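## Task

Take the foam block out of the drawer where it currently sits and put it into the open drawer of the wide cabinet. Afterwards close every drawer completely. No cabinet may be moved noticeably from its spot, and the robot must end neither toppled nor leaning, or the attempt fails. Anything that stays in place only because the robot is holding it does not count.

## Robot and tools

ROBOT. A TidyBot++: a wheeled base 0.54 m long, 0.50 m wide and 0.38 m tall on four powered casters, carrying one seven-joint arm that ends in a two-finger gripper. There is one arm only, so every joint target goes in a single joints object. The shoulder sits 0.12 m ahead of the base centre and 0.68 m above the floor. Two cameras: base_camera, fixed on the base and looking forward (644x364 images), and wrist_camera, a fisheye on the hand looking where the fingers point (644x476). Calibration data for both is supplied in OpenCV form relative to the base frame; treat it as approximate, especially for the wrist camera.

FRAMES. Base frame: origin on the floor below the base centre, x ahead, y to the left, z up. hand_pose is reported in this frame and marks the spot between the finger pads; the hand's own z runs out along the fingers and its y is the closing direction. The odometry frame is the base frame as it was when the scene began. Heading grows to the left, range -3.142 to 3.142. base_tilt is in degrees, positive when leaning forward or right, with a fixed bias near 1 degree. Odometry counts wheel rotation, so slip looks like motion and drift of a few cm and degrees builds up.

execute_actions. Argument actions: a list holding one action or none (empty list just reports state and pictures). An action may contain base, joints and speeds; its motions begin together. base holds exactly one relative move, measured from where the base last reported itself: translate_m (metres, -2 to 2, positive forward), strafe_m (metres, -2 to 2, positive left), rotate_rad (radians, -6.3 to 6.3, positive counter-clockwise from above). joints holds absolute target angles in radians, by name: joint_1_rad (unlimited; turns the whole arm about vertical, positive is clockwise from above, opposite to rotate_rad), joint_2_rad shoulder -2.249 to 2.249, joint_3_rad unlimited, joint_4_rad elbow -2.579 to 2.579, joint_5_rad unlimited, joint_6_rad wrist -2.099 to 2.099, joint_7_rad unlimited (hand pointing down: positive is counter-clockwise from above; at 1.57 the fingers part toward left and right). gripper_pos is absolute, 0 fully open to 1 fully closed; pad gap is roughly 85 x (1 - gripper_pos) mm. Unlimited joints take the short way, so turn in steps below half a revolution. speeds optionally caps this action's translate_m or strafe_m (0.05 to 0.5 m/s) or rotate_rad (0.1 to 1.57 rad/s); the top value is the default. A base move needing over 8.667 s, or any action over 15 s, is refused. cameras: list of base_camera, wrist_camera or all; omitted or null gives all, [] gives none. Any bad key, name or out-of-range number rejects the whole call with no motion. Joints or base left out of an action may keep straining toward earlier targets.

ARM GEOMETRY. Upper arm 0.42 m, forearm 0.31 m, hand 0.31 m to the hand point. With joint_1_rad 0, joint_3_rad 3.14, joint_5_rad 0 (near the start pose) the arm moves in the base's x-z plane; tilts from vertical (forward positive) are joint_2_rad, joint_2_rad - joint_4_rad, and joint_2_rad - joint_4_rad - joint_6_rad. Sum length x sin for reach ahead of the shoulder, length x cos for height above it. The arm starts folded, hand down. A downward-pointing hand reaches at most about 0.94 m high, and only near the base.

OTHER TOOLS. wait: seconds, 0 to 10; nothing new is commanded. zoom_image: camera (base_camera or wrist_camera) and region [x0, y0, x1, y1] in pixels from the top-left, at most 504 by 504, on that camera's latest full image. read_manual: optional section, only "licences". finished_scene: scene, integer 1 or 2; ends that scene permanently and reports success, so the goal must already hold steadily.

RESULT LINES. base_status and joint_status say how each motion ended: done (for the base this only means the wheels turned the full amount; a blocked base can read done while short), off_target (stopped away from target, may still push; with the gripper it means something is held), contact_stop, time_out (target dropped, holding position), not_followed (a self-collision check withheld arm targets; a 'joint command not followed' line with 'cause:' appears, and the arm may retry them later), limit_stop_at_motor_heat. on_its_own lists what moved without being commanded. motor_effort gives percent of motor maximum, with the peak of the last action in brackets; readings are noisy and biased. Warnings: ARM HIT (arm struck base or itself), MOTOR HOT (60 °C), OVER-TEMPERATURE FAULT (75 °C, arm sags). A torque fault freezes the arm and gripper for 10 s and skips the rest of the call while the base keeps going. If any call reports a stop, the later calls in that same reply are not executed.

PRECISION. Friction leaves joints slightly off even when reported done; repeating the same target does nothing. To correct, send last command plus (desired minus measured). A held object makes the arm sag; never command a joint to its current reading while carrying something. hand_pose may be off by 1 to 2 cm; trust the images.

AVOID. Driving while the arm is snagged on something higher than about 0.8 m can topple the robot; sideways force on a raised hand can lift wheels. If the robot leans, retract the arm or back away. Don't drive the arm into furniture (torque faults), don't shove cabinets, don't drop, slam or let objects fall. Long holding of loads heats motors. Loose objects may get occasional small nudges. Faster robot motion is better.

Each tool is called after ">>>" as a command line: name --argument value for each argument, lists and objects as JSON in quotes; but a table of rows of numbers goes row by row, as --pt "numbers of a row", without its own name.

## Session

>>> execute_actions --actions '[]'

Scene clock: 0.00 s.
base_odometry: x=+0.000 y=+0.000 heading=+0.000 (m, m, rad; odometry frame)
base_tilt: forward=-0.1 right=+0.2 (deg)
base_status: not commanded
joint_positions: joint_1_rad=-0.018 joint_2_rad=-0.320 joint_3_rad=+3.138 joint_4_rad=-2.549 joint_5_rad=-0.062 joint_6_rad=-0.821 joint_7_rad=+1.584 gripper_pos=+0.000
joint_status: not commanded
motor_effort: joint_1_rad=+1 joint_2_rad=-3 joint_3_rad=+0 joint_4_rad=+13 joint_5_rad=-1 joint_6_rad=+1 joint_7_rad=-1 (%)
hand_pose: x=+0.2636 y=+0.0184 z=+0.5792 quat_wxyz=(-0.023, +0.999, -0.002, +0.045) (m; base frame)
pictures: base_camera, wrist_camera
Images, in order (width x height): base_camera 644x364, wrist_camera 644x476.

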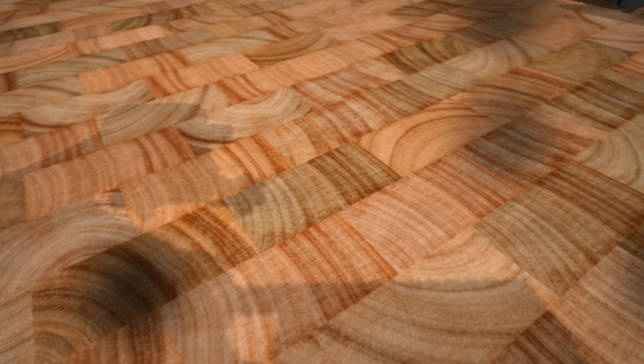

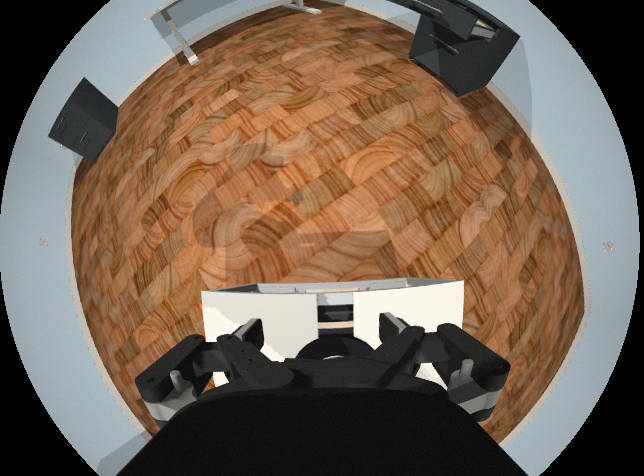

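>>> execute_actions --actions '[{"joints":{"joint_6_rad":0.2}}]'

Scene clock: 2.33 s.
base_odometry: x=+0.000 y=+0.000 heading=+0.000 (m, m, rad; odometry frame)
base_tilt: forward=-0.2 right=+0.1 (deg)
base_status: not commanded
joint_positions: joint_1_rad=-0.018 joint_2_rad=-0.320 joint_3_rad=+3.138 joint_4_rad=-2.548 joint_5_rad=-0.062 joint_6_rad=+0.183 joint_7_rad=+1.584 gripper_pos=+0.000
joint_status: all done
motor_effort: joint_1_rad=+0(0) joint_2_rad=-7(7) joint_3_rad=+0(0) joint_4_rad=+18(18) joint_5_rad=+1(0) joint_6_rad=+7(7) joint_7_rad=+0(1) (%)
hand_pose: x=+0.5124 y=+0.0064 z=+0.7469 quat_wxyz=(-0.013, +0.853, -0.014, +0.521) (m; base frame)
pictures: base_camera, wrist_camera
camera_calibration (this result's frames):
wrist_camera: T_world_to_cam=[[-0.0162156, -0.996211, -0.0854461, 0.0781007], [-0.409207, 0.0845849, -0.908513, 0.950465], [0.912298, 0.0202331, -0.409028, -0.027643], [0, 0, 0, 1]] pos_world=[0.415422, -0.00203096, 0.858876]
Images, in order (width x height): base_camera 644x364, wrist_camera 644x476.

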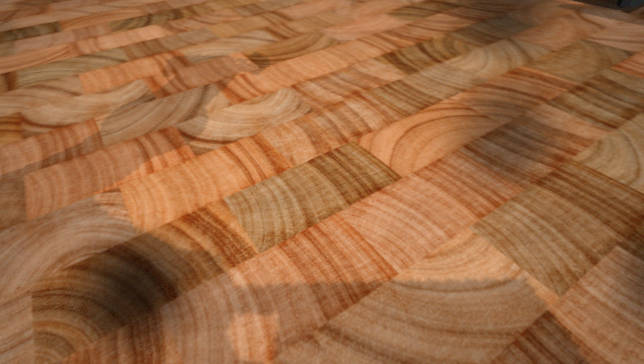

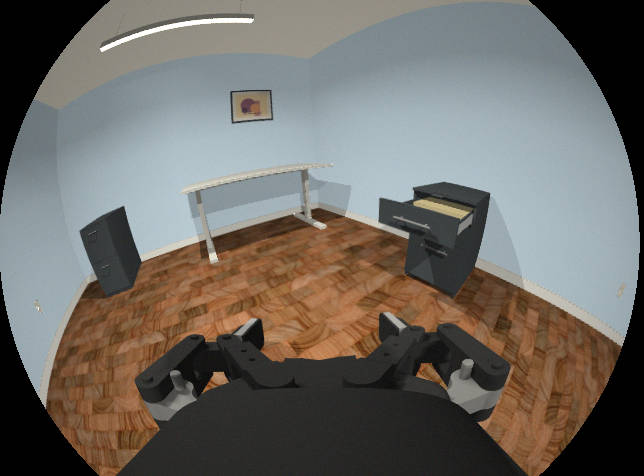

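>>> zoom_image --camera "wrist_camera" --region '[350,160,520,310]'

>>> zoom_image --camera "wrist_camera" --region '[50,190,190,310]'

>>> execute_actions --actions '[{"joints":{"joint_1_rad":-2.6}}]' --cameras '["wrist_camera"]'

Region (350, 160, 520, 310) of wrist_camera's 644x476 image, scaled by 2.965; it fills the top 445 rows of this view, and the rest is white.

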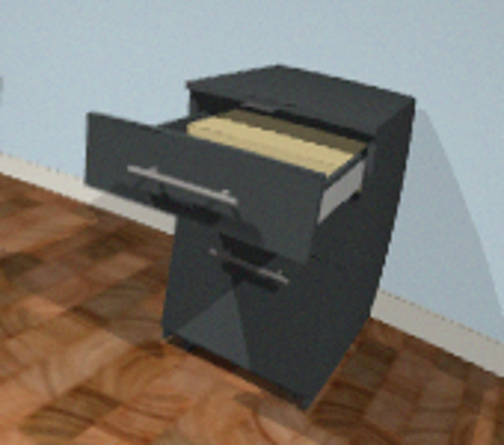

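Region (50, 190, 190, 310) of wrist_camera's 644x476 image, scaled by 3.600; it fills the top 432 rows of this view, and the rest is white.

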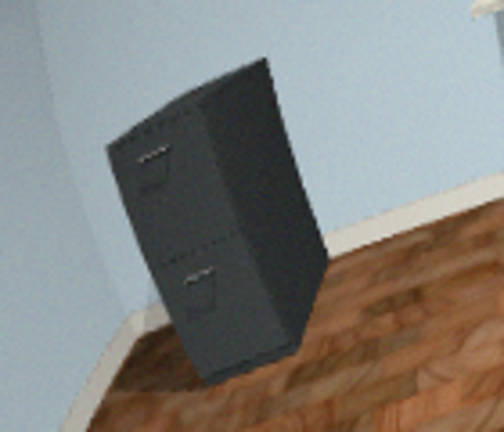

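Scene clock: 6.00 s.
base_odometry: x=+0.000 y=+0.000 heading=+0.000 (m, m, rad; odometry frame)
base_tilt: forward=-0.2 right=+0.2 (deg)
base_status: not commanded
joint_positions: joint_1_rad=-2.586 joint_2_rad=-0.320 joint_3_rad=+3.138 joint_4_rad=-2.548 joint_5_rad=-0.062 joint_6_rad=+0.183 joint_7_rad=+1.584 gripper_pos=+0.000
joint_status: all done
motor_effort: joint_1_rad=+0(0) joint_2_rad=-7(6) joint_3_rad=+0(0) joint_4_rad=+18(18) joint_5_rad=+0(0) joint_6_rad=+7(7) joint_7_rad=+0(1) (%)
hand_pose: x=-0.2150 y=+0.2079 z=+0.7469 quat_wxyz=(-0.503, +0.254, +0.815, +0.135) (m; base frame)
pictures: wrist_camera
camera_calibration (this result's frames):
wrist_camera: T_world_to_cam=[[0.553764, 0.828278, -0.085446, 0.010273], [0.297976, -0.292942, -0.908513, 0.86631], [-0.777532, 0.477641, -0.409027, 0.173447], [0, 0, 0, 1]] pos_world=[-0.128968, 0.162424, 0.858876]
Images, in order (width x height): wrist_camera 644x476.

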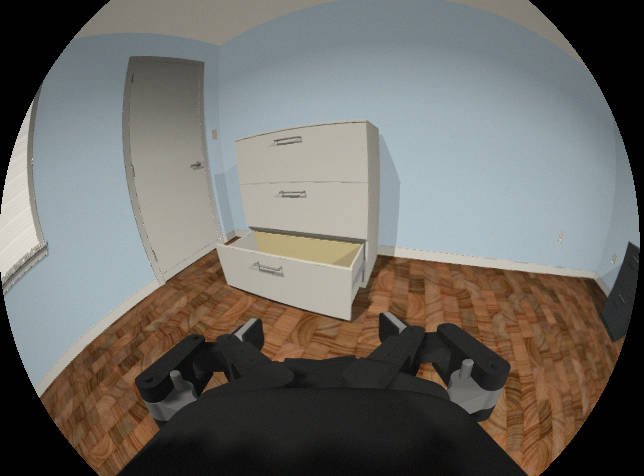

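>>> execute_actions --actions '[{"base":{"rotate_rad":-1.01},"joints":{"joint_1_rad":0,"joint_2_rad":0.0,"joint_4_rad":-1.4,"joint_6_rad":-1.2,"joint_5_rad":0}}]' --cameras '[]'

>>> execute_actions --actions '[{"base":{"strafe_m":0.83}}]'

Scene clock: 10.70 s.
base_odometry: x=+0.000 y=+0.000 heading=-1.009 (m, m, rad; odometry frame)
base_tilt: forward=-0.2 right=+0.3 (deg)
base_status: done
joint_positions: joint_1_rad=-0.012 joint_2_rad=-0.016 joint_3_rad=+3.138 joint_4_rad=-1.412 joint_5_rad=-0.041 joint_6_rad=-1.160 joint_7_rad=+1.584 gripper_pos=+0.000
joint_status: all done
motor_effort: joint_1_rad=+0(0) joint_2_rad=-19(19) joint_3_rad=+0(1) joint_4_rad=+19(19) joint_5_rad=+0(0) joint_6_rad=+6(6) joint_7_rad=+0(1) (%)
hand_pose: x=+0.5936 y=+0.0204 z=+0.8983 quat_wxyz=(-0.020, +0.957, +0.012, +0.289) (m; base frame)
pictures: none
No camera images: the call's "cameras" was empty. Leave "cameras" out to get every camera's image.

Scene clock: 13.73 s.
base_odometry: x=+0.703 y=+0.441 heading=-1.010 (m, m, rad; odometry frame)
base_tilt: forward=-0.3 right=+0.3 (deg)
base_status: done
joint_positions: joint_1_rad=-0.008 joint_2_rad=-0.016 joint_3_rad=+3.138 joint_4_rad=-1.412 joint_5_rad=-0.037 joint_6_rad=-1.160 joint_7_rad=+1.584 gripper_pos=+0.000
joint_status: not commanded
motor_effort: joint_1_rad=+0(1) joint_2_rad=-19(19) joint_3_rad=-1(2) joint_4_rad=+20(20) joint_5_rad=+0(1) joint_6_rad=+5(4) joint_7_rad=+0(1) (%)
hand_pose: x=+0.5938 y=+0.0178 z=+0.8980 quat_wxyz=(-0.018, +0.957, +0.010, +0.289) (m; base frame)
pictures: base_camera, wrist_camera
camera_calibration (this result's frames):
wrist_camera: T_world_to_cam=[[0.0000856644, -0.997572, -0.0696428, 0.079844], [-0.803741, 0.0413674, -0.59354, 1.07228], [0.594979, 0.0560256, -0.801786, 0.50009], [0, 0, 0, 1]] pos_world=[0.564289, 0.00727474, 1.04297]
Images, in order (width x height): base_camera 644x364, wrist_camera 644x476.

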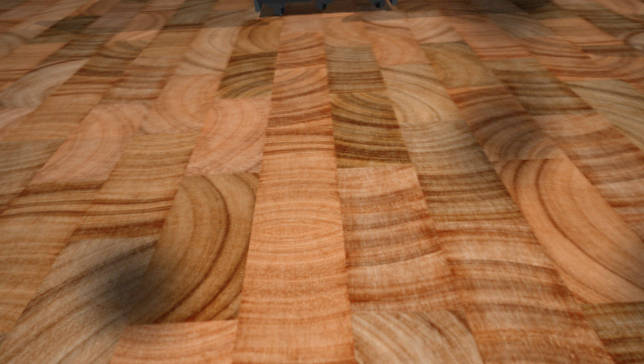

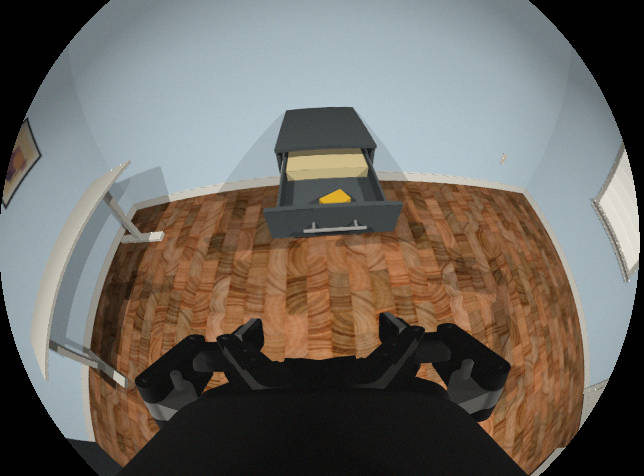

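>>> execute_actions --actions '[{"base":{"translate_m":0.42},"joints":{"joint_2_rad":0.1,"joint_4_rad":-1.45,"joint_6_rad":-1.45}}]'

Scene clock: 16.03 s.
base_odometry: x=+0.927 y=+0.085 heading=-1.009 (m, m, rad; odometry frame)
base_tilt: forward=-0.1 right=+0.1 (deg)
base_status: done
joint_positions: joint_1_rad=-0.008 joint_2_rad=+0.103 joint_3_rad=+3.138 joint_4_rad=-1.451 joint_5_rad=-0.037 joint_6_rad=-1.422 joint_7_rad=+1.584 gripper_pos=+0.000
joint_status: all done
motor_effort: joint_1_rad=+1(0) joint_2_rad=-22(25) joint_3_rad=-1(1) joint_4_rad=+17(20) joint_5_rad=+0(1) joint_6_rad=+2(4) joint_7_rad=+0(0) (%)
hand_pose: x=+0.5279 y=+0.0177 z=+0.7989 quat_wxyz=(-0.019, +0.996, +0.012, +0.083) (m; base frame)
pictures: base_camera, wrist_camera
camera_calibration (this result's frames):
wrist_camera: T_world_to_cam=[[-0.0176495, -0.998034, -0.0601417, 0.0746609], [-0.976169, 0.0302127, -0.214898, 0.74924], [0.216293, 0.0549156, -0.974783, 0.797989], [0, 0, 0, 1]] pos_world=[0.560104, 0.0080555, 0.943367]
Images, in order (width x height): base_camera 644x364, wrist_camera 644x476.

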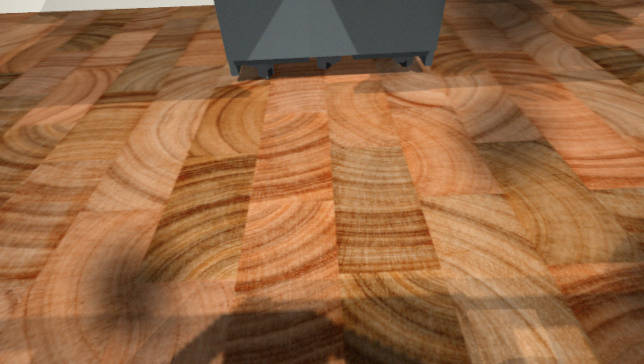

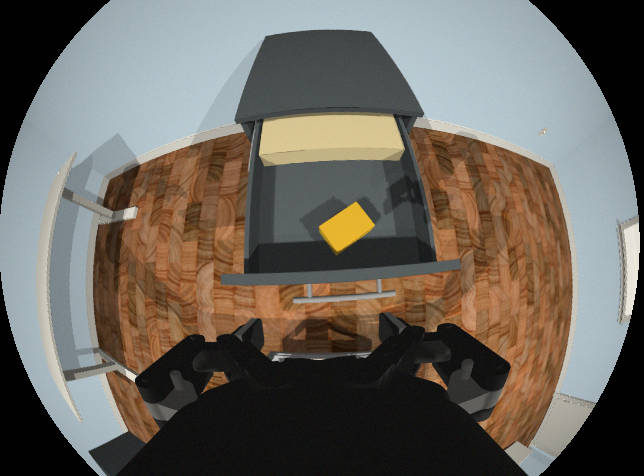

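>>> execute_actions --actions '[{"base":{"translate_m":0.125},"joints":{"joint_1_rad":0.08,"joint_5_rad":0.04,"joint_7_rad":0.6}}]' --cameras '[]'

>>> execute_actions --actions '[{"joints":{"joint_2_rad":0.327,"joint_4_rad":-1.594,"joint_6_rad":-1.24}}]' --cameras '["wrist_camera"]'

Scene clock: 17.70 s.
base_odometry: x=+0.994 y=-0.020 heading=-1.009 (m, m, rad; odometry frame)
base_tilt: forward=-0.2 right=+0.2 (deg)
base_status: done
joint_positions: joint_1_rad=+0.066 joint_2_rad=+0.106 joint_3_rad=+3.138 joint_4_rad=-1.451 joint_5_rad=-0.001 joint_6_rad=-1.422 joint_7_rad=+0.615 gripper_pos=+0.000
joint_status: all done
motor_effort: joint_1_rad=+0(2) joint_2_rad=-22(26) joint_3_rad=-1(1) joint_4_rad=+17(18) joint_5_rad=+0(0) joint_6_rad=+2(2) joint_7_rad=-1(1) (%)
hand_pose: x=+0.5278 y=-0.0238 z=+0.7976 quat_wxyz=(-0.036, +0.870, -0.486, +0.073) (m; base frame)
pictures: none
No camera images: the call's "cameras" was empty. Leave "cameras" out to get every camera's image.

Scene clock: 19.13 s.
base_odometry: x=+0.994 y=-0.020 heading=-1.009 (m, m, rad; odometry frame)
base_tilt: forward=-0.2 right=+0.2 (deg)
base_status: not commanded
joint_positions: joint_1_rad=+0.066 joint_2_rad=+0.331 joint_3_rad=+3.138 joint_4_rad=-1.590 joint_5_rad=-0.001 joint_6_rad=-1.278 joint_7_rad=+0.615 gripper_pos=+0.000
joint_status: all done
motor_effort: joint_1_rad=+0(0) joint_2_rad=-28(32) joint_3_rad=-1(1) joint_4_rad=+15(17) joint_5_rad=+0(0) joint_6_rad=-1(1) joint_7_rad=-1(1) (%)
hand_pose: x=+0.5326 y=-0.0241 z=+0.6612 quat_wxyz=(+0.012, +0.873, -0.487, -0.026) (m; base frame)
pictures: wrist_camera
camera_calibration (this result's frames):
wrist_camera: T_world_to_cam=[[-0.874434, -0.484226, 0.029833, 0.433889], [-0.484861, 0.87437, -0.0196773, 0.355024], [-0.0165568, -0.0316714, -0.999361, 0.80322], [0, 0, 0, 1]] pos_world=[0.564844, -0.0748831, 0.796749]
Images, in order (width x height): wrist_camera 644x476.

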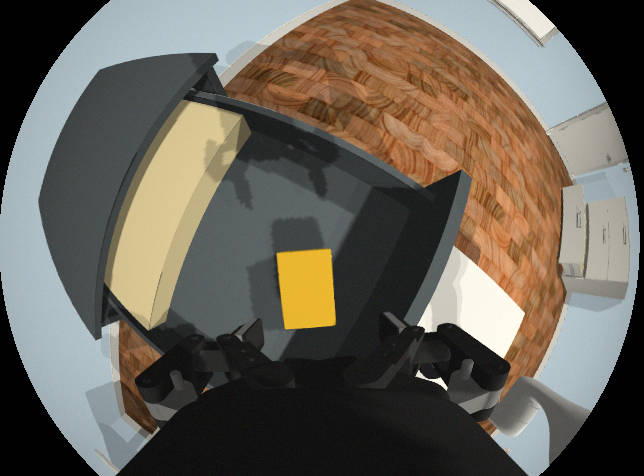

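>>> execute_actions --actions '[{"joints":{"joint_2_rad":0.436,"joint_4_rad":-1.79,"joint_6_rad":-0.885}}]' --cameras '["wrist_camera"]'

Scene clock: 20.40 s.
base_odometry: x=+0.994 y=-0.020 heading=-1.009 (m, m, rad; odometry frame)
base_tilt: forward=-0.2 right=+0.3 (deg)
base_status: not commanded
joint_positions: joint_1_rad=+0.066 joint_2_rad=+0.436 joint_3_rad=+3.138 joint_4_rad=-1.785 joint_5_rad=-0.001 joint_6_rad=-0.922 joint_7_rad=+0.615 gripper_pos=+0.000
joint_status: all done
motor_effort: joint_1_rad=+1(1) joint_2_rad=-28(32) joint_3_rad=+0(1) joint_4_rad=+13(15) joint_5_rad=+0(0) joint_6_rad=+0(1) joint_7_rad=-1(1) (%)
hand_pose: x=+0.5454 y=-0.0248 z=+0.5615 quat_wxyz=(+0.000, +0.873, -0.487, -0.001) (m; base frame)
pictures: wrist_camera
camera_calibration (this result's frames):
wrist_camera: T_world_to_cam=[[-0.875, -0.483839, -0.0165998, 0.474137], [-0.482616, 0.874466, -0.0489048, 0.375104], [0.038178, -0.0347804, -0.998665, 0.673473], [0, 0, 0, 1]] pos_world=[0.570189, -0.0751859, 0.698789]
Images, in order (width x height): wrist_camera 644x476.

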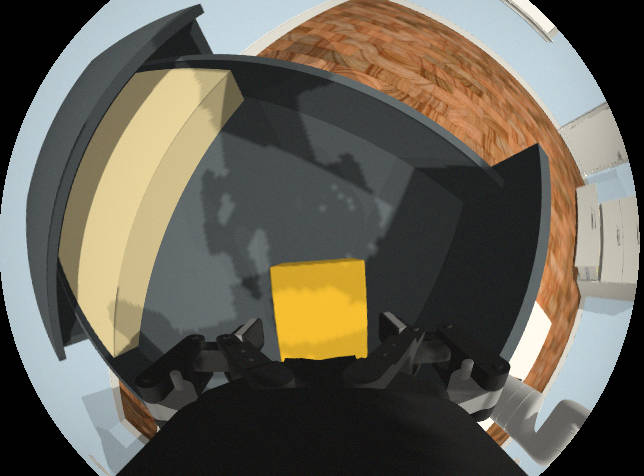

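>>> execute_actions --actions '[{"joints":{"joint_2_rad":0.487,"joint_4_rad":-1.835,"joint_6_rad":-0.79}}]' --cameras '[]'

>>> execute_actions --actions '[{"joints":{"gripper_pos":1}}]' --cameras '["wrist_camera"]'

>>> execute_actions --actions '[{"joints":{"joint_2_rad":0.25,"joint_4_rad":-1.5,"joint_6_rad":-1.39}}]' --cameras '["wrist_camera"]'

Scene clock: 21.33 s.
base_odometry: x=+0.994 y=-0.020 heading=-1.009 (m, m, rad; odometry frame)
base_tilt: forward=-0.3 right=+0.2 (deg)
base_status: not commanded
joint_positions: joint_1_rad=+0.066 joint_2_rad=+0.481 joint_3_rad=+3.138 joint_4_rad=-1.828 joint_5_rad=-0.001 joint_6_rad=-0.826 joint_7_rad=+0.615 gripper_pos=+0.000
joint_status: all done
motor_effort: joint_1_rad=+0(1) joint_2_rad=-29(32) joint_3_rad=+0(1) joint_4_rad=+11(13) joint_5_rad=+0(0) joint_6_rad=+0(1) joint_7_rad=-1(1) (%)
hand_pose: x=+0.5475 y=-0.0249 z=+0.5318 quat_wxyz=(-0.002, +0.873, -0.487, +0.002) (m; base frame)
pictures: none
No camera images: the call's "cameras" was empty. Leave "cameras" out to get every camera's image.

Scene clock: 22.43 s.
base_odometry: x=+0.994 y=-0.020 heading=-1.009 (m, m, rad; odometry frame)
base_tilt: forward=-0.2 right=+0.2 (deg)
base_status: not commanded
joint_positions: joint_1_rad=+0.070 joint_2_rad=+0.462 joint_3_rad=+3.138 joint_4_rad=-1.826 joint_5_rad=+0.005 joint_6_rad=-0.825 joint_7_rad=+0.615 gripper_pos=+0.379
joint_status: gripper_pos off_target (ended at +0.379, target +1.000)
motor_effort: joint_1_rad=+0(3) joint_2_rad=-25(29) joint_3_rad=-1(2) joint_4_rad=+11(13) joint_5_rad=+0(2) joint_6_rad=+1(5) joint_7_rad=+0(1) (%)
hand_pose: x=+0.5515 y=-0.0284 z=+0.5408 quat_wxyz=(-0.005, +0.873, -0.488, +0.014) (m; base frame)
pictures: wrist_camera
camera_calibration (this result's frames):
wrist_camera: T_world_to_cam=[[-0.874574, -0.483175, -0.0407779, 0.490265], [-0.479942, 0.874565, -0.0692224, 0.389671], [0.0691094, -0.0409691, -0.996767, 0.634143], [0, 0, 0, 1]] pos_world=[0.571968, -0.0779286, 0.679059]
Images, in order (width x height): wrist_camera 644x476.

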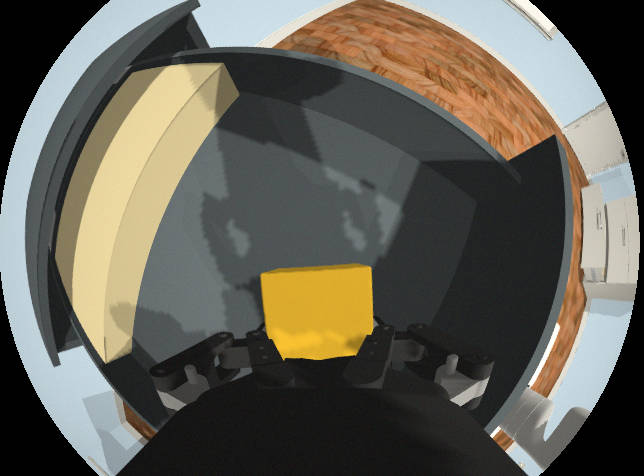

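Scene clock: 23.90 s.
base_odometry: x=+0.994 y=-0.020 heading=-1.009 (m, m, rad; odometry frame)
base_tilt: forward=-0.2 right=+0.3 (deg)
base_status: not commanded
joint_positions: joint_1_rad=+0.070 joint_2_rad=+0.250 joint_3_rad=+3.138 joint_4_rad=-1.508 joint_5_rad=+0.005 joint_6_rad=-1.355 joint_7_rad=+0.615 gripper_pos=+0.379
joint_status: all done
motor_effort: joint_1_rad=+1(0) joint_2_rad=-25(33) joint_3_rad=-1(2) joint_4_rad=+16(17) joint_5_rad=+0(0) joint_6_rad=+0(2) joint_7_rad=+0(1) (%)
hand_pose: x=+0.5402 y=-0.0281 z=+0.7200 quat_wxyz=(-0.005, +0.872, -0.489, +0.014) (m; base frame)
pictures: wrist_camera
camera_calibration (this result's frames):
wrist_camera: T_world_to_cam=[[-0.875537, -0.481479, -0.0401565, 0.487945], [-0.478149, 0.875404, -0.0710078, 0.396802], [0.0693419, -0.0429692, -0.996667, 0.813298], [0, 0, 0, 1]] pos_world=[0.560548, -0.07748, 0.858357]
Images, in order (width x height): wrist_camera 644x476.

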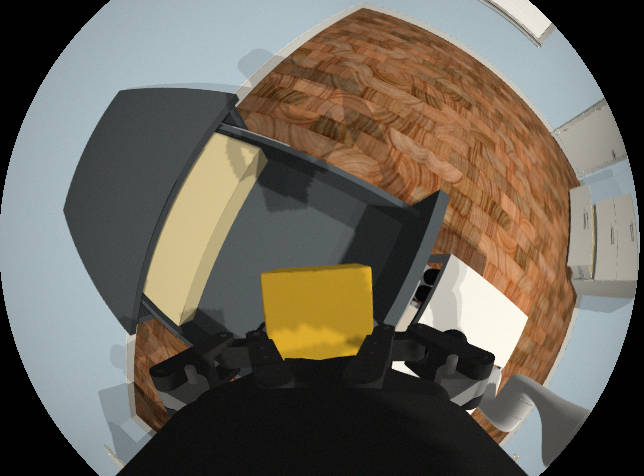

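>>> execute_actions --actions '[{"base":{"translate_m":-0.25},"joints":{"joint_7_rad":0.06}}]' --cameras '[]'

>>> execute_actions --actions '[{"joints":{"joint_2_rad":0.47,"joint_4_rad":-1.81,"joint_6_rad":-0.83}}]' --cameras '["wrist_camera"]'

>>> execute_actions --actions '[{"base":{"translate_m":0.3},"speeds":{"translate_m":0.12}}]'

Scene clock: 25.97 s.
base_odometry: x=+0.861 y=+0.192 heading=-1.009 (m, m, rad; odometry frame)
base_tilt: forward=-0.2 right=+0.3 (deg)
base_status: done
joint_positions: joint_1_rad=+0.072 joint_2_rad=+0.248 joint_3_rad=+3.138 joint_4_rad=-1.505 joint_5_rad=+0.006 joint_6_rad=-1.356 joint_7_rad=+0.075 gripper_pos=+0.379
joint_status: all done
motor_effort: joint_1_rad=+0(3) joint_2_rad=-27(28) joint_3_rad=+0(4) joint_4_rad=+16(18) joint_5_rad=+1(1) joint_6_rad=+1(2) joint_7_rad=-1(1) (%)
hand_pose: x=+0.5405 y=-0.0295 z=+0.7215 quat_wxyz=(-0.009, +0.710, -0.704, +0.014) (m; base frame)
pictures: none
No camera images: the call's "cameras" was empty. Leave "cameras" out to get every camera's image.

Scene clock: 27.40 s.
base_odometry: x=+0.861 y=+0.192 heading=-1.009 (m, m, rad; odometry frame)
base_tilt: forward=-0.2 right=+0.2 (deg)
base_status: not commanded
joint_positions: joint_1_rad=+0.072 joint_2_rad=+0.473 joint_3_rad=+3.138 joint_4_rad=-1.806 joint_5_rad=+0.006 joint_6_rad=-0.868 joint_7_rad=+0.075 gripper_pos=+0.379
joint_status: all done
motor_effort: joint_1_rad=+0(1) joint_2_rad=-30(32) joint_3_rad=-1(1) joint_4_rad=+12(16) joint_5_rad=+0(0) joint_6_rad=+0(0) joint_7_rad=-1(0) (%)
hand_pose: x=+0.5469 y=-0.0294 z=+0.5408 quat_wxyz=(+0.003, +0.711, -0.704, -0.001) (m; base frame)
pictures: wrist_camera
camera_calibration (this result's frames):
wrist_camera: T_world_to_cam=[[-0.999221, 0.037354, -0.0126916, 0.554073], [0.0379951, 0.997779, -0.0547212, 0.100853], [0.0106194, -0.0551608, -0.998421, 0.66689], [0, 0, 0, 1]] pos_world=[0.542727, -0.0845398, 0.678388]
Images, in order (width x height): wrist_camera 644x476.

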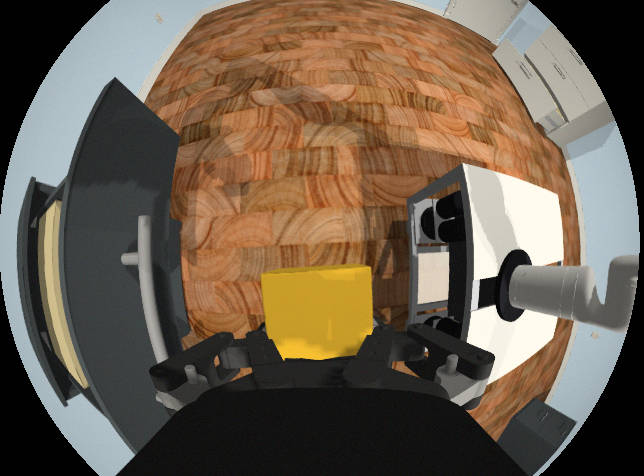

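Scene clock: 30.50 s.
base_odometry: x=+1.021 y=-0.062 heading=-1.008 (m, m, rad; odometry frame)
base_tilt: forward=-0.2 right=+0.2 (deg)
base_status: done
joint_positions: joint_1_rad=+0.072 joint_2_rad=+0.468 joint_3_rad=+3.137 joint_4_rad=-1.808 joint_5_rad=+0.006 joint_6_rad=-0.867 joint_7_rad=+0.075 gripper_pos=+0.380
joint_status: not commanded
motor_effort: joint_1_rad=+0(3) joint_2_rad=-30(32) joint_3_rad=-1(2) joint_4_rad=+13(15) joint_5_rad=+0(1) joint_6_rad=+0(4) joint_7_rad=-1(1) (%)
hand_pose: x=+0.5465 y=-0.0292 z=+0.5424 quat_wxyz=(+0.002, +0.711, -0.703, +0.000) (m; base frame)
pictures: base_camera, wrist_camera
camera_calibration (this result's frames):
wrist_camera: T_world_to_cam=[[-0.999188, 0.0371026, -0.0156765, 0.555246], [0.0379068, 0.99779, -0.0545718, 0.100754], [0.0136171, -0.0551218, -0.998387, 0.666846], [0, 0, 0, 1]] pos_world=[0.541896, -0.0843747, 0.679973]
Images, in order (width x height): base_camera 644x364, wrist_camera 644x476.

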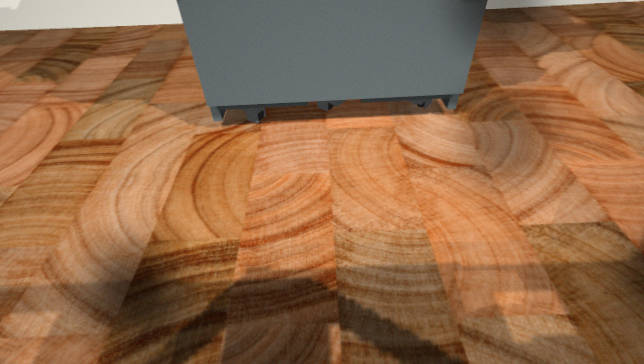

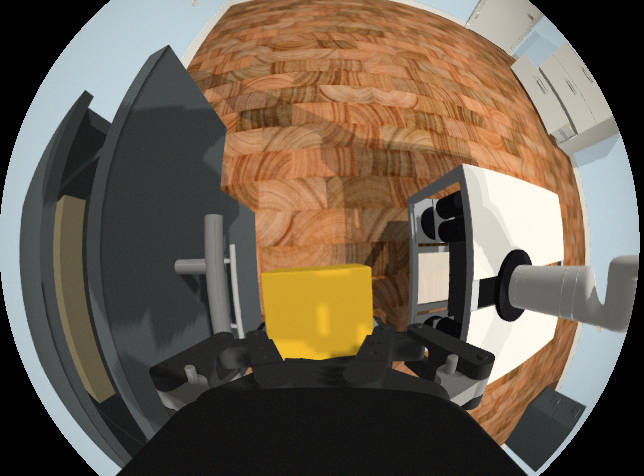

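>>> execute_actions --actions '[{"base":{"translate_m":0.085},"speeds":{"translate_m":0.05}}]'

Scene clock: 32.83 s.
base_odometry: x=+1.066 y=-0.134 heading=-1.008 (m, m, rad; odometry frame)
base_tilt: forward=-0.2 right=+0.2 (deg)
base_status: done
joint_positions: joint_1_rad=+0.073 joint_2_rad=+0.468 joint_3_rad=+3.137 joint_4_rad=-1.809 joint_5_rad=+0.006 joint_6_rad=-0.867 joint_7_rad=+0.075 gripper_pos=+0.380
joint_status: not commanded
motor_effort: joint_1_rad=+0(2) joint_2_rad=-30(31) joint_3_rad=-1(3) joint_4_rad=+13(15) joint_5_rad=+0(1) joint_6_rad=+0(4) joint_7_rad=-1(1) (%)
hand_pose: x=+0.5461 y=-0.0292 z=+0.5422 quat_wxyz=(+0.002, +0.711, -0.703, +0.000) (m; base frame)
pictures: base_camera, wrist_camera
camera_calibration (this result's frames):
wrist_camera: T_world_to_cam=[[-0.999199, 0.0371422, -0.0148947, 0.554396], [0.037903, 0.997792, -0.0545477, 0.100736], [0.0128358, -0.0550686, -0.9984, 0.667087], [0, 0, 0, 1]] pos_world=[0.541571, -0.0843695, 0.679772]
Images, in order (width x height): base_camera 644x364, wrist_camera 644x476.

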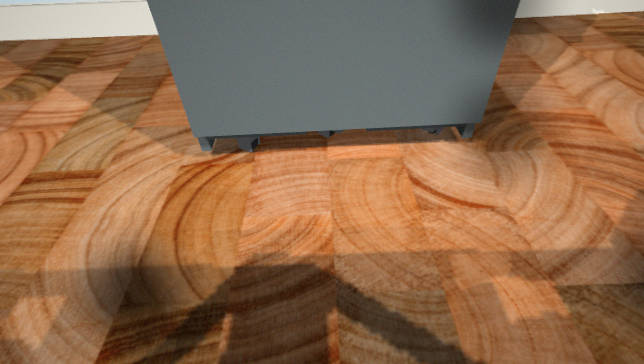

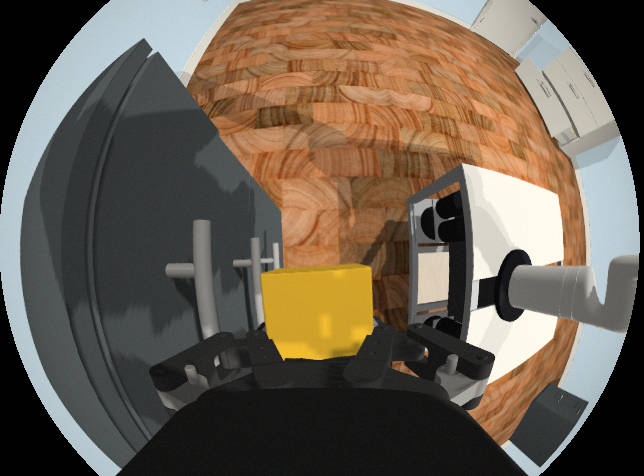

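>>> execute_actions --actions '[{"base":{"translate_m":0.02},"speeds":{"translate_m":0.05}}]'

Scene clock: 34.00 s.
base_odometry: x=+1.077 y=-0.151 heading=-1.007 (m, m, rad; odometry frame)
base_tilt: forward=-0.3 right=+0.3 (deg)
base_status: done
joint_positions: joint_1_rad=+0.073 joint_2_rad=+0.460 joint_3_rad=+3.137 joint_4_rad=-1.810 joint_5_rad=+0.006 joint_6_rad=-0.867 joint_7_rad=+0.075 gripper_pos=+0.380
joint_status: not commanded
motor_effort: joint_1_rad=+0(1) joint_2_rad=-25(31) joint_3_rad=-1(2) joint_4_rad=+12(15) joint_5_rad=+0(1) joint_6_rad=+1(6) joint_7_rad=-1(1) (%)
hand_pose: x=+0.5465 y=-0.0292 z=+0.5450 quat_wxyz=(+0.000, +0.711, -0.704, +0.002) (m; base frame)
pictures: base_camera, wrist_camera
camera_calibration (this result's frames):
wrist_camera: T_world_to_cam=[[-0.999085, 0.0371663, -0.0211854, 0.558271], [0.0382785, 0.997765, -0.0547668, 0.100837], [0.0191025, -0.0555276, -0.998274, 0.666404], [0, 0, 0, 1]] pos_world=[0.54117, -0.0843563, 0.682603]
Images, in order (width x height): base_camera 644x364, wrist_camera 644x476.

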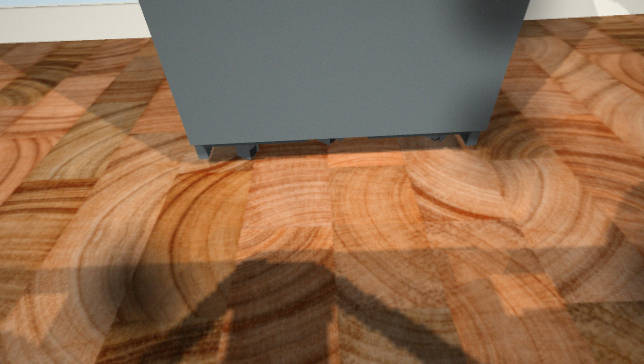

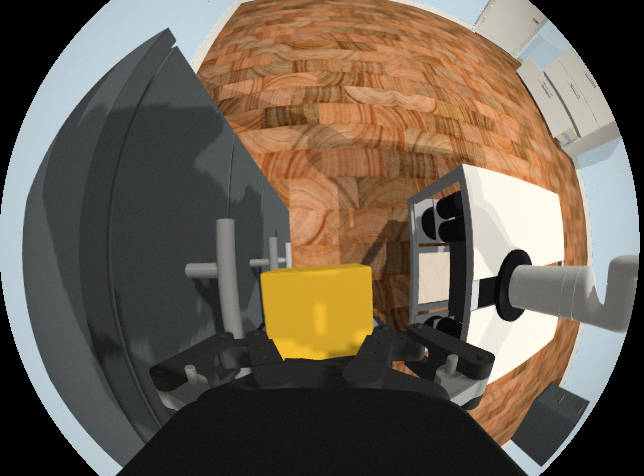

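>>> execute_actions --actions '[{"base":{"translate_m":-0.5}}]' --cameras '[]'

>>> execute_actions --actions '[{"base":{"rotate_rad":3.13},"joints":{"joint_1_rad":0,"joint_2_rad":0.1,"joint_4_rad":-2.0,"joint_6_rad":-0.8,"joint_7_rad":1.57}}]' --cameras '[]'

>>> execute_actions --actions '[{"base":{"strafe_m":1.555}}]' --cameras '[]'

>>> execute_actions --actions '[{"base":{"translate_m":0.5}}]'

Scene clock: 36.73 s.
base_odometry: x=+0.810 y=+0.272 heading=-1.007 (m, m, rad; odometry frame)
base_tilt: forward=-0.2 right=+0.3 (deg)
base_status: done
joint_positions: joint_1_rad=+0.074 joint_2_rad=+0.470 joint_3_rad=+3.137 joint_4_rad=-1.812 joint_5_rad=+0.006 joint_6_rad=-0.865 joint_7_rad=+0.075 gripper_pos=+0.380
joint_status: not commanded
motor_effort: joint_1_rad=+0(3) joint_2_rad=-29(33) joint_3_rad=+0(3) joint_4_rad=+13(14) joint_5_rad=+0(1) joint_6_rad=+0(1) joint_7_rad=+0(0) (%)
hand_pose: x=+0.5449 y=-0.0298 z=+0.5404 quat_wxyz=(+0.003, +0.710, -0.704, -0.001) (m; base frame)
pictures: none
No camera images: the call's "cameras" was empty. Leave "cameras" out to get every camera's image.

Scene clock: 40.10 s.
base_odometry: x=+0.810 y=+0.272 heading=+2.122 (m, m, rad; odometry frame)
base_tilt: forward=-0.3 right=+0.2 (deg)
base_status: done
joint_positions: joint_1_rad=+0.006 joint_2_rad=+0.116 joint_3_rad=+3.139 joint_4_rad=-1.988 joint_5_rad=+0.006 joint_6_rad=-0.835 joint_7_rad=+1.547 gripper_pos=+0.380
joint_status: all done
motor_effort: joint_1_rad=-1(2) joint_2_rad=-20(32) joint_3_rad=-1(3) joint_4_rad=+16(16) joint_5_rad=+0(1) joint_6_rad=+2(2) joint_7_rad=-1(0) (%)
hand_pose: x=+0.5009 y=-0.0012 z=+0.6352 quat_wxyz=(+0.001, +0.995, -0.011, +0.101) (m; base frame)
pictures: none
No camera images: the call's "cameras" was empty. Leave "cameras" out to get every camera's image.

Scene clock: 44.60 s.
base_odometry: x=-0.513 y=-0.544 heading=+2.123 (m, m, rad; odometry frame)
base_tilt: forward=-0.3 right=+0.2 (deg)
base_status: done
joint_positions: joint_1_rad=+0.005 joint_2_rad=+0.115 joint_3_rad=+3.139 joint_4_rad=-1.988 joint_5_rad=+0.006 joint_6_rad=-0.835 joint_7_rad=+1.547 gripper_pos=+0.380
joint_status: not commanded
motor_effort: joint_1_rad=+0(1) joint_2_rad=-21(20) joint_3_rad=-1(3) joint_4_rad=+16(15) joint_5_rad=+0(0) joint_6_rad=+2(2) joint_7_rad=+0(1) (%)
hand_pose: x=+0.5009 y=-0.0010 z=+0.6351 quat_wxyz=(+0.001, +0.995, -0.011, +0.101) (m; base frame)
pictures: none
No camera images: the call's "cameras" was empty. Leave "cameras" out to get every camera's image.

Scene clock: 46.97 s.
base_odometry: x=-0.776 y=-0.119 heading=+2.124 (m, m, rad; odometry frame)
base_tilt: forward=-0.2 right=+0.2 (deg)
base_status: done
joint_positions: joint_1_rad=+0.005 joint_2_rad=+0.109 joint_3_rad=+3.139 joint_4_rad=-1.994 joint_5_rad=+0.006 joint_6_rad=-0.835 joint_7_rad=+1.547 gripper_pos=+0.380
joint_status: not commanded
motor_effort: joint_1_rad=+0(1) joint_2_rad=-19(24) joint_3_rad=-1(1) joint_4_rad=+15(17) joint_5_rad=+0(0) joint_6_rad=+3(2) joint_7_rad=+0(0) (%)
hand_pose: x=+0.4987 y=-0.0010 z=+0.6356 quat_wxyz=(+0.001, +0.995, -0.011, +0.102) (m; base frame)
pictures: base_camera, wrist_camera
camera_calibration (this result's frames):
wrist_camera: T_world_to_cam=[[-0.0651439, -0.997533, -0.0261659, 0.0477478], [-0.965058, 0.0696492, -0.252611, 0.704643], [0.25381, 0.00879552, -0.967214, 0.622566], [0, 0, 0, 1]] pos_world=[0.525118, -0.00692364, 0.781404]
Images, in order (width x height): base_camera 644x364, wrist_camera 644x476.

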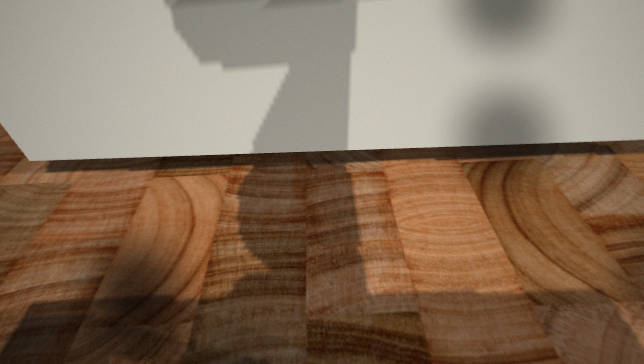

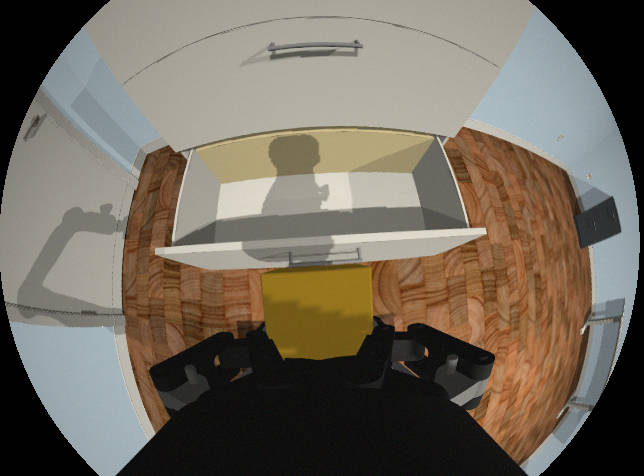

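>>> execute_actions --actions '[{"base":{"translate_m":0.2},"joints":{"joint_2_rad":0.483,"joint_4_rad":-1.8,"joint_6_rad":-0.83}}]' --cameras '[]'

>>> execute_actions --actions '[{"joints":{"joint_2_rad":1.108,"joint_4_rad":-1.828,"joint_6_rad":-0.18}}]'

Scene clock: 48.80 s.
base_odometry: x=-0.881 y=+0.051 heading=+2.124 (m, m, rad; odometry frame)
base_tilt: forward=-0.2 right=+0.2 (deg)
base_status: done
joint_positions: joint_1_rad=+0.005 joint_2_rad=+0.486 joint_3_rad=+3.139 joint_4_rad=-1.810 joint_5_rad=+0.006 joint_6_rad=-0.835 joint_7_rad=+1.547 gripper_pos=+0.380
joint_status: all done
motor_effort: joint_1_rad=+0(1) joint_2_rad=-30(33) joint_3_rad=+0(2) joint_4_rad=+12(16) joint_5_rad=+0(0) joint_6_rad=+0(2) joint_7_rad=-1(1) (%)
hand_pose: x=+0.5544 y=-0.0010 z=+0.5342 quat_wxyz=(+0.002, +1.000, -0.011, +0.006) (m; base frame)
pictures: none
No camera images: the call's "cameras" was empty. Leave "cameras" out to get every camera's image.

Scene clock: 50.67 s.
base_odometry: x=-0.881 y=+0.051 heading=+2.124 (m, m, rad; odometry frame)
base_tilt: forward=-0.2 right=+0.2 (deg)
base_status: not commanded
joint_positions: joint_1_rad=+0.005 joint_2_rad=+1.104 joint_3_rad=+3.139 joint_4_rad=-1.818 joint_5_rad=+0.006 joint_6_rad=-0.219 joint_7_rad=+1.547 gripper_pos=+0.380
joint_status: all done
motor_effort: joint_1_rad=+1(0) joint_2_rad=-38(38) joint_3_rad=-2(2) joint_4_rad=+3(13) joint_5_rad=+0(0) joint_6_rad=+0(0) joint_7_rad=+0(0) (%)
hand_pose: x=+0.5635 y=+0.0003 z=+0.2532 quat_wxyz=(-0.001, +1.000, -0.011, +0.000) (m; base frame)
pictures: base_camera, wrist_camera
camera_calibration (this result's frames):
wrist_camera: T_world_to_cam=[[-0.0687158, -0.997462, -0.0186372, 0.0433685], [-0.996185, 0.0696112, -0.0526317, 0.637354], [0.0537955, 0.0149494, -0.99844, 0.356858], [0, 0, 0, 1]] pos_world=[0.618706, -0.00644343, 0.390655]
Images, in order (width x height): base_camera 644x364, wrist_camera 644x476.

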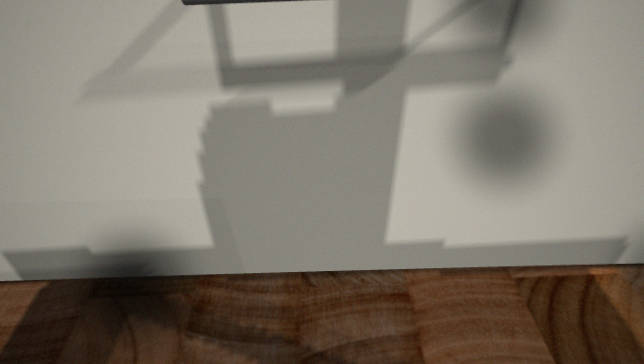

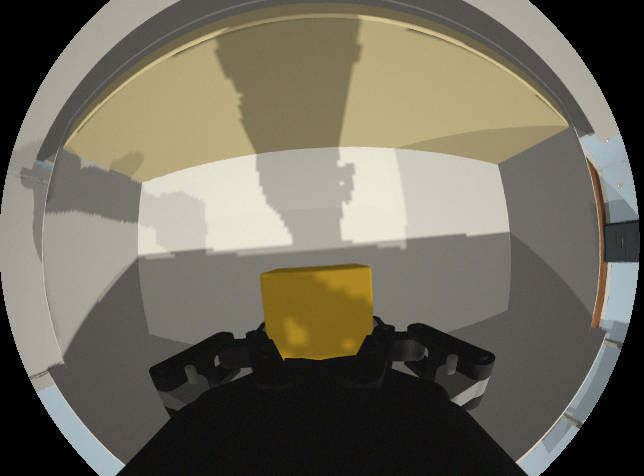

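>>> execute_actions --actions '[{"joints":{"joint_2_rad":1.384,"joint_4_rad":-1.66,"joint_6_rad":-0.05}}]' --cameras '["wrist_camera"]'

Scene clock: 52.13 s.
base_odometry: x=-0.881 y=+0.051 heading=+2.124 (m, m, rad; odometry frame)
base_tilt: forward=-0.2 right=+0.2 (deg)
base_status: not commanded
joint_positions: joint_1_rad=+0.005 joint_2_rad=+1.386 joint_3_rad=+3.139 joint_4_rad=-1.673 joint_5_rad=+0.006 joint_6_rad=-0.091 joint_7_rad=+1.547 gripper_pos=+0.380
joint_status: all done
motor_effort: joint_1_rad=+0(0) joint_2_rad=-36(40) joint_3_rad=-1(1) joint_4_rad=+1(3) joint_5_rad=+0(0) joint_6_rad=-1(0) joint_7_rad=+0(1) (%)
hand_pose: x=+0.5560 y=+0.0007 z=+0.1346 quat_wxyz=(-0.001, +1.000, -0.011, -0.004) (m; base frame)
pictures: wrist_camera
camera_calibration (this result's frames):
wrist_camera: T_world_to_cam=[[-0.0695289, -0.997397, -0.0191179, 0.0415564], [-0.996579, 0.0703045, -0.043436, 0.622628], [0.044667, 0.0160325, -0.998873, 0.243972], [0, 0, 0, 1]] pos_world=[0.612491, -0.00623684, 0.271536]
Images, in order (width x height): wrist_camera 644x476.

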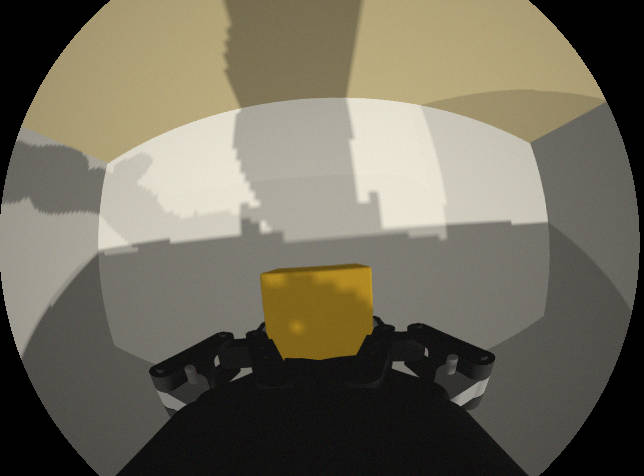

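>>> execute_actions --actions '[{"joints":{"joint_2_rad":1.465,"joint_4_rad":-1.59,"joint_6_rad":-0.05}}]' --cameras '[]'

>>> execute_actions --actions '[{"joints":{"gripper_pos":0}}]' --cameras '[]'

>>> execute_actions --actions '[{"joints":{"joint_2_rad":1.108,"joint_4_rad":-1.828,"joint_6_rad":-0.2}}]' --cameras '["wrist_camera"]'

>>> execute_actions --actions '[{"joints":{"joint_2_rad":0.483,"joint_4_rad":-1.8,"joint_6_rad":-0.83,"gripper_pos":1}}]'

Scene clock: 53.20 s.
base_odometry: x=-0.881 y=+0.051 heading=+2.124 (m, m, rad; odometry frame)
base_tilt: forward=-0.1 right=+0.2 (deg)
base_status: not commanded
joint_positions: joint_1_rad=+0.005 joint_2_rad=+1.462 joint_3_rad=+3.139 joint_4_rad=-1.596 joint_5_rad=+0.006 joint_6_rad=-0.089 joint_7_rad=+1.547 gripper_pos=+0.380
joint_status: all done
motor_effort: joint_1_rad=+0(0) joint_2_rad=-40(42) joint_3_rad=-2(2) joint_4_rad=+1(2) joint_5_rad=+0(0) joint_6_rad=+0(1) joint_7_rad=+0(1) (%)
hand_pose: x=+0.5617 y=+0.0007 z=+0.1031 quat_wxyz=(-0.001, +1.000, -0.011, -0.003) (m; base frame)
pictures: none
No camera images: the call's "cameras" was empty. Leave "cameras" out to get every camera's image.

Scene clock: 54.30 s.
base_odometry: x=-0.881 y=+0.051 heading=+2.124 (m, m, rad; odometry frame)
base_tilt: forward=-0.2 right=+0.2 (deg)
base_status: not commanded
joint_positions: joint_1_rad=+0.005 joint_2_rad=+1.462 joint_3_rad=+3.139 joint_4_rad=-1.596 joint_5_rad=+0.006 joint_6_rad=-0.089 joint_7_rad=+1.547 gripper_pos=+0.000
joint_status: all done
motor_effort: joint_1_rad=+0(0) joint_2_rad=-38(39) joint_3_rad=-1(1) joint_4_rad=+0(1) joint_5_rad=+0(0) joint_6_rad=+1(0) joint_7_rad=+0(0) (%)
hand_pose: x=+0.5617 y=+0.0007 z=+0.1031 quat_wxyz=(-0.001, +1.000, -0.011, -0.003) (m; base frame)
pictures: none
No camera images: the call's "cameras" was empty. Leave "cameras" out to get every camera's image.

Scene clock: 55.83 s.
base_odometry: x=-0.881 y=+0.051 heading=+2.124 (m, m, rad; odometry frame)
base_tilt: forward=-0.2 right=+0.2 (deg)
base_status: not commanded
joint_positions: joint_1_rad=+0.005 joint_2_rad=+1.111 joint_3_rad=+3.139 joint_4_rad=-1.817 joint_5_rad=+0.006 joint_6_rad=-0.160 joint_7_rad=+1.547 gripper_pos=+0.000
joint_status: all done
motor_effort: joint_1_rad=+0(1) joint_2_rad=-36(39) joint_3_rad=-1(1) joint_4_rad=+4(4) joint_5_rad=+0(0) joint_6_rad=+0(0) joint_7_rad=-1(1) (%)
hand_pose: x=+0.5789 y=+0.0004 z=+0.2504 quat_wxyz=(-0.001, +1.000, -0.011, +0.026) (m; base frame)
pictures: wrist_camera
camera_calibration (this result's frames):
wrist_camera: T_world_to_cam=[[-0.0677295, -0.997453, -0.0223511, 0.0447967], [-0.992113, 0.0697014, -0.104183, 0.663176], [0.105476, 0.0151185, -0.994307, 0.322291], [0, 0, 0, 1]] pos_world=[0.626986, -0.00641431, 0.39055]
Images, in order (width x height): wrist_camera 644x476.

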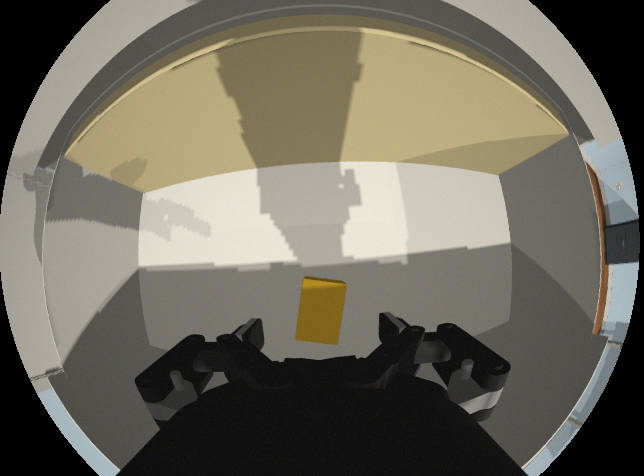

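Scene clock: 57.70 s.
base_odometry: x=-0.881 y=+0.051 heading=+2.124 (m, m, rad; odometry frame)
base_tilt: forward=-0.2 right=+0.2 (deg)
base_status: not commanded
joint_positions: joint_1_rad=+0.005 joint_2_rad=+0.490 joint_3_rad=+3.139 joint_4_rad=-1.810 joint_5_rad=+0.006 joint_6_rad=-0.792 joint_7_rad=+1.547 gripper_pos=+0.999
joint_status: all done
motor_effort: joint_1_rad=+0(1) joint_2_rad=-31(39) joint_3_rad=-1(2) joint_4_rad=+12(12) joint_5_rad=+0(0) joint_6_rad=+0(0) joint_7_rad=+0(0) (%)
hand_pose: x=+0.5667 y=-0.0010 z=+0.5326 quat_wxyz=(+0.001, +1.000, -0.011, +0.025) (m; base frame)
pictures: base_camera, wrist_camera
camera_calibration (this result's frames):
wrist_camera: T_world_to_cam=[[-0.0684917, -0.997499, -0.0174354, 0.0466787], [-0.992413, 0.0699103, -0.101136, 0.679037], [0.102102, 0.0103762, -0.99472, 0.606332], [0, 0, 0, 1]] pos_world=[0.615175, -0.00720112, 0.67262]
Images, in order (width x height): base_camera 644x364, wrist_camera 644x476.

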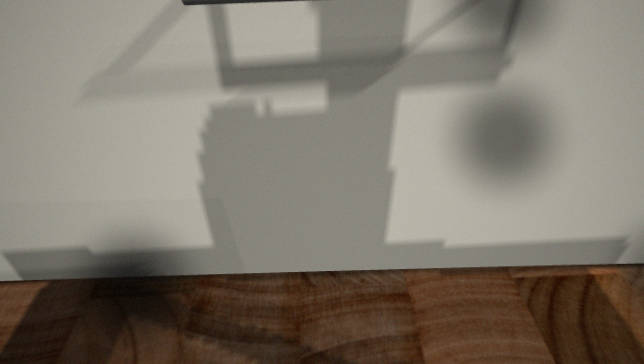

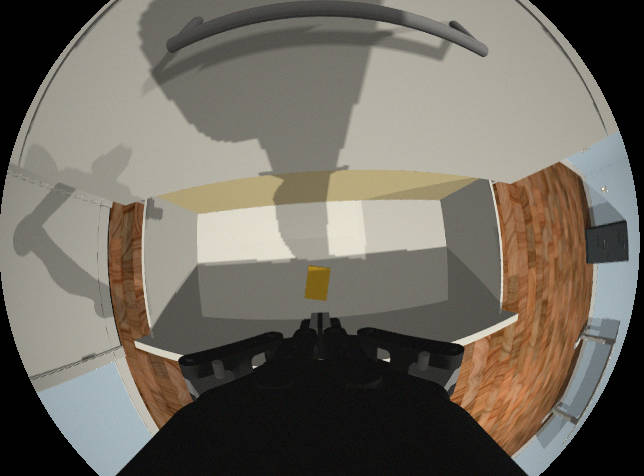

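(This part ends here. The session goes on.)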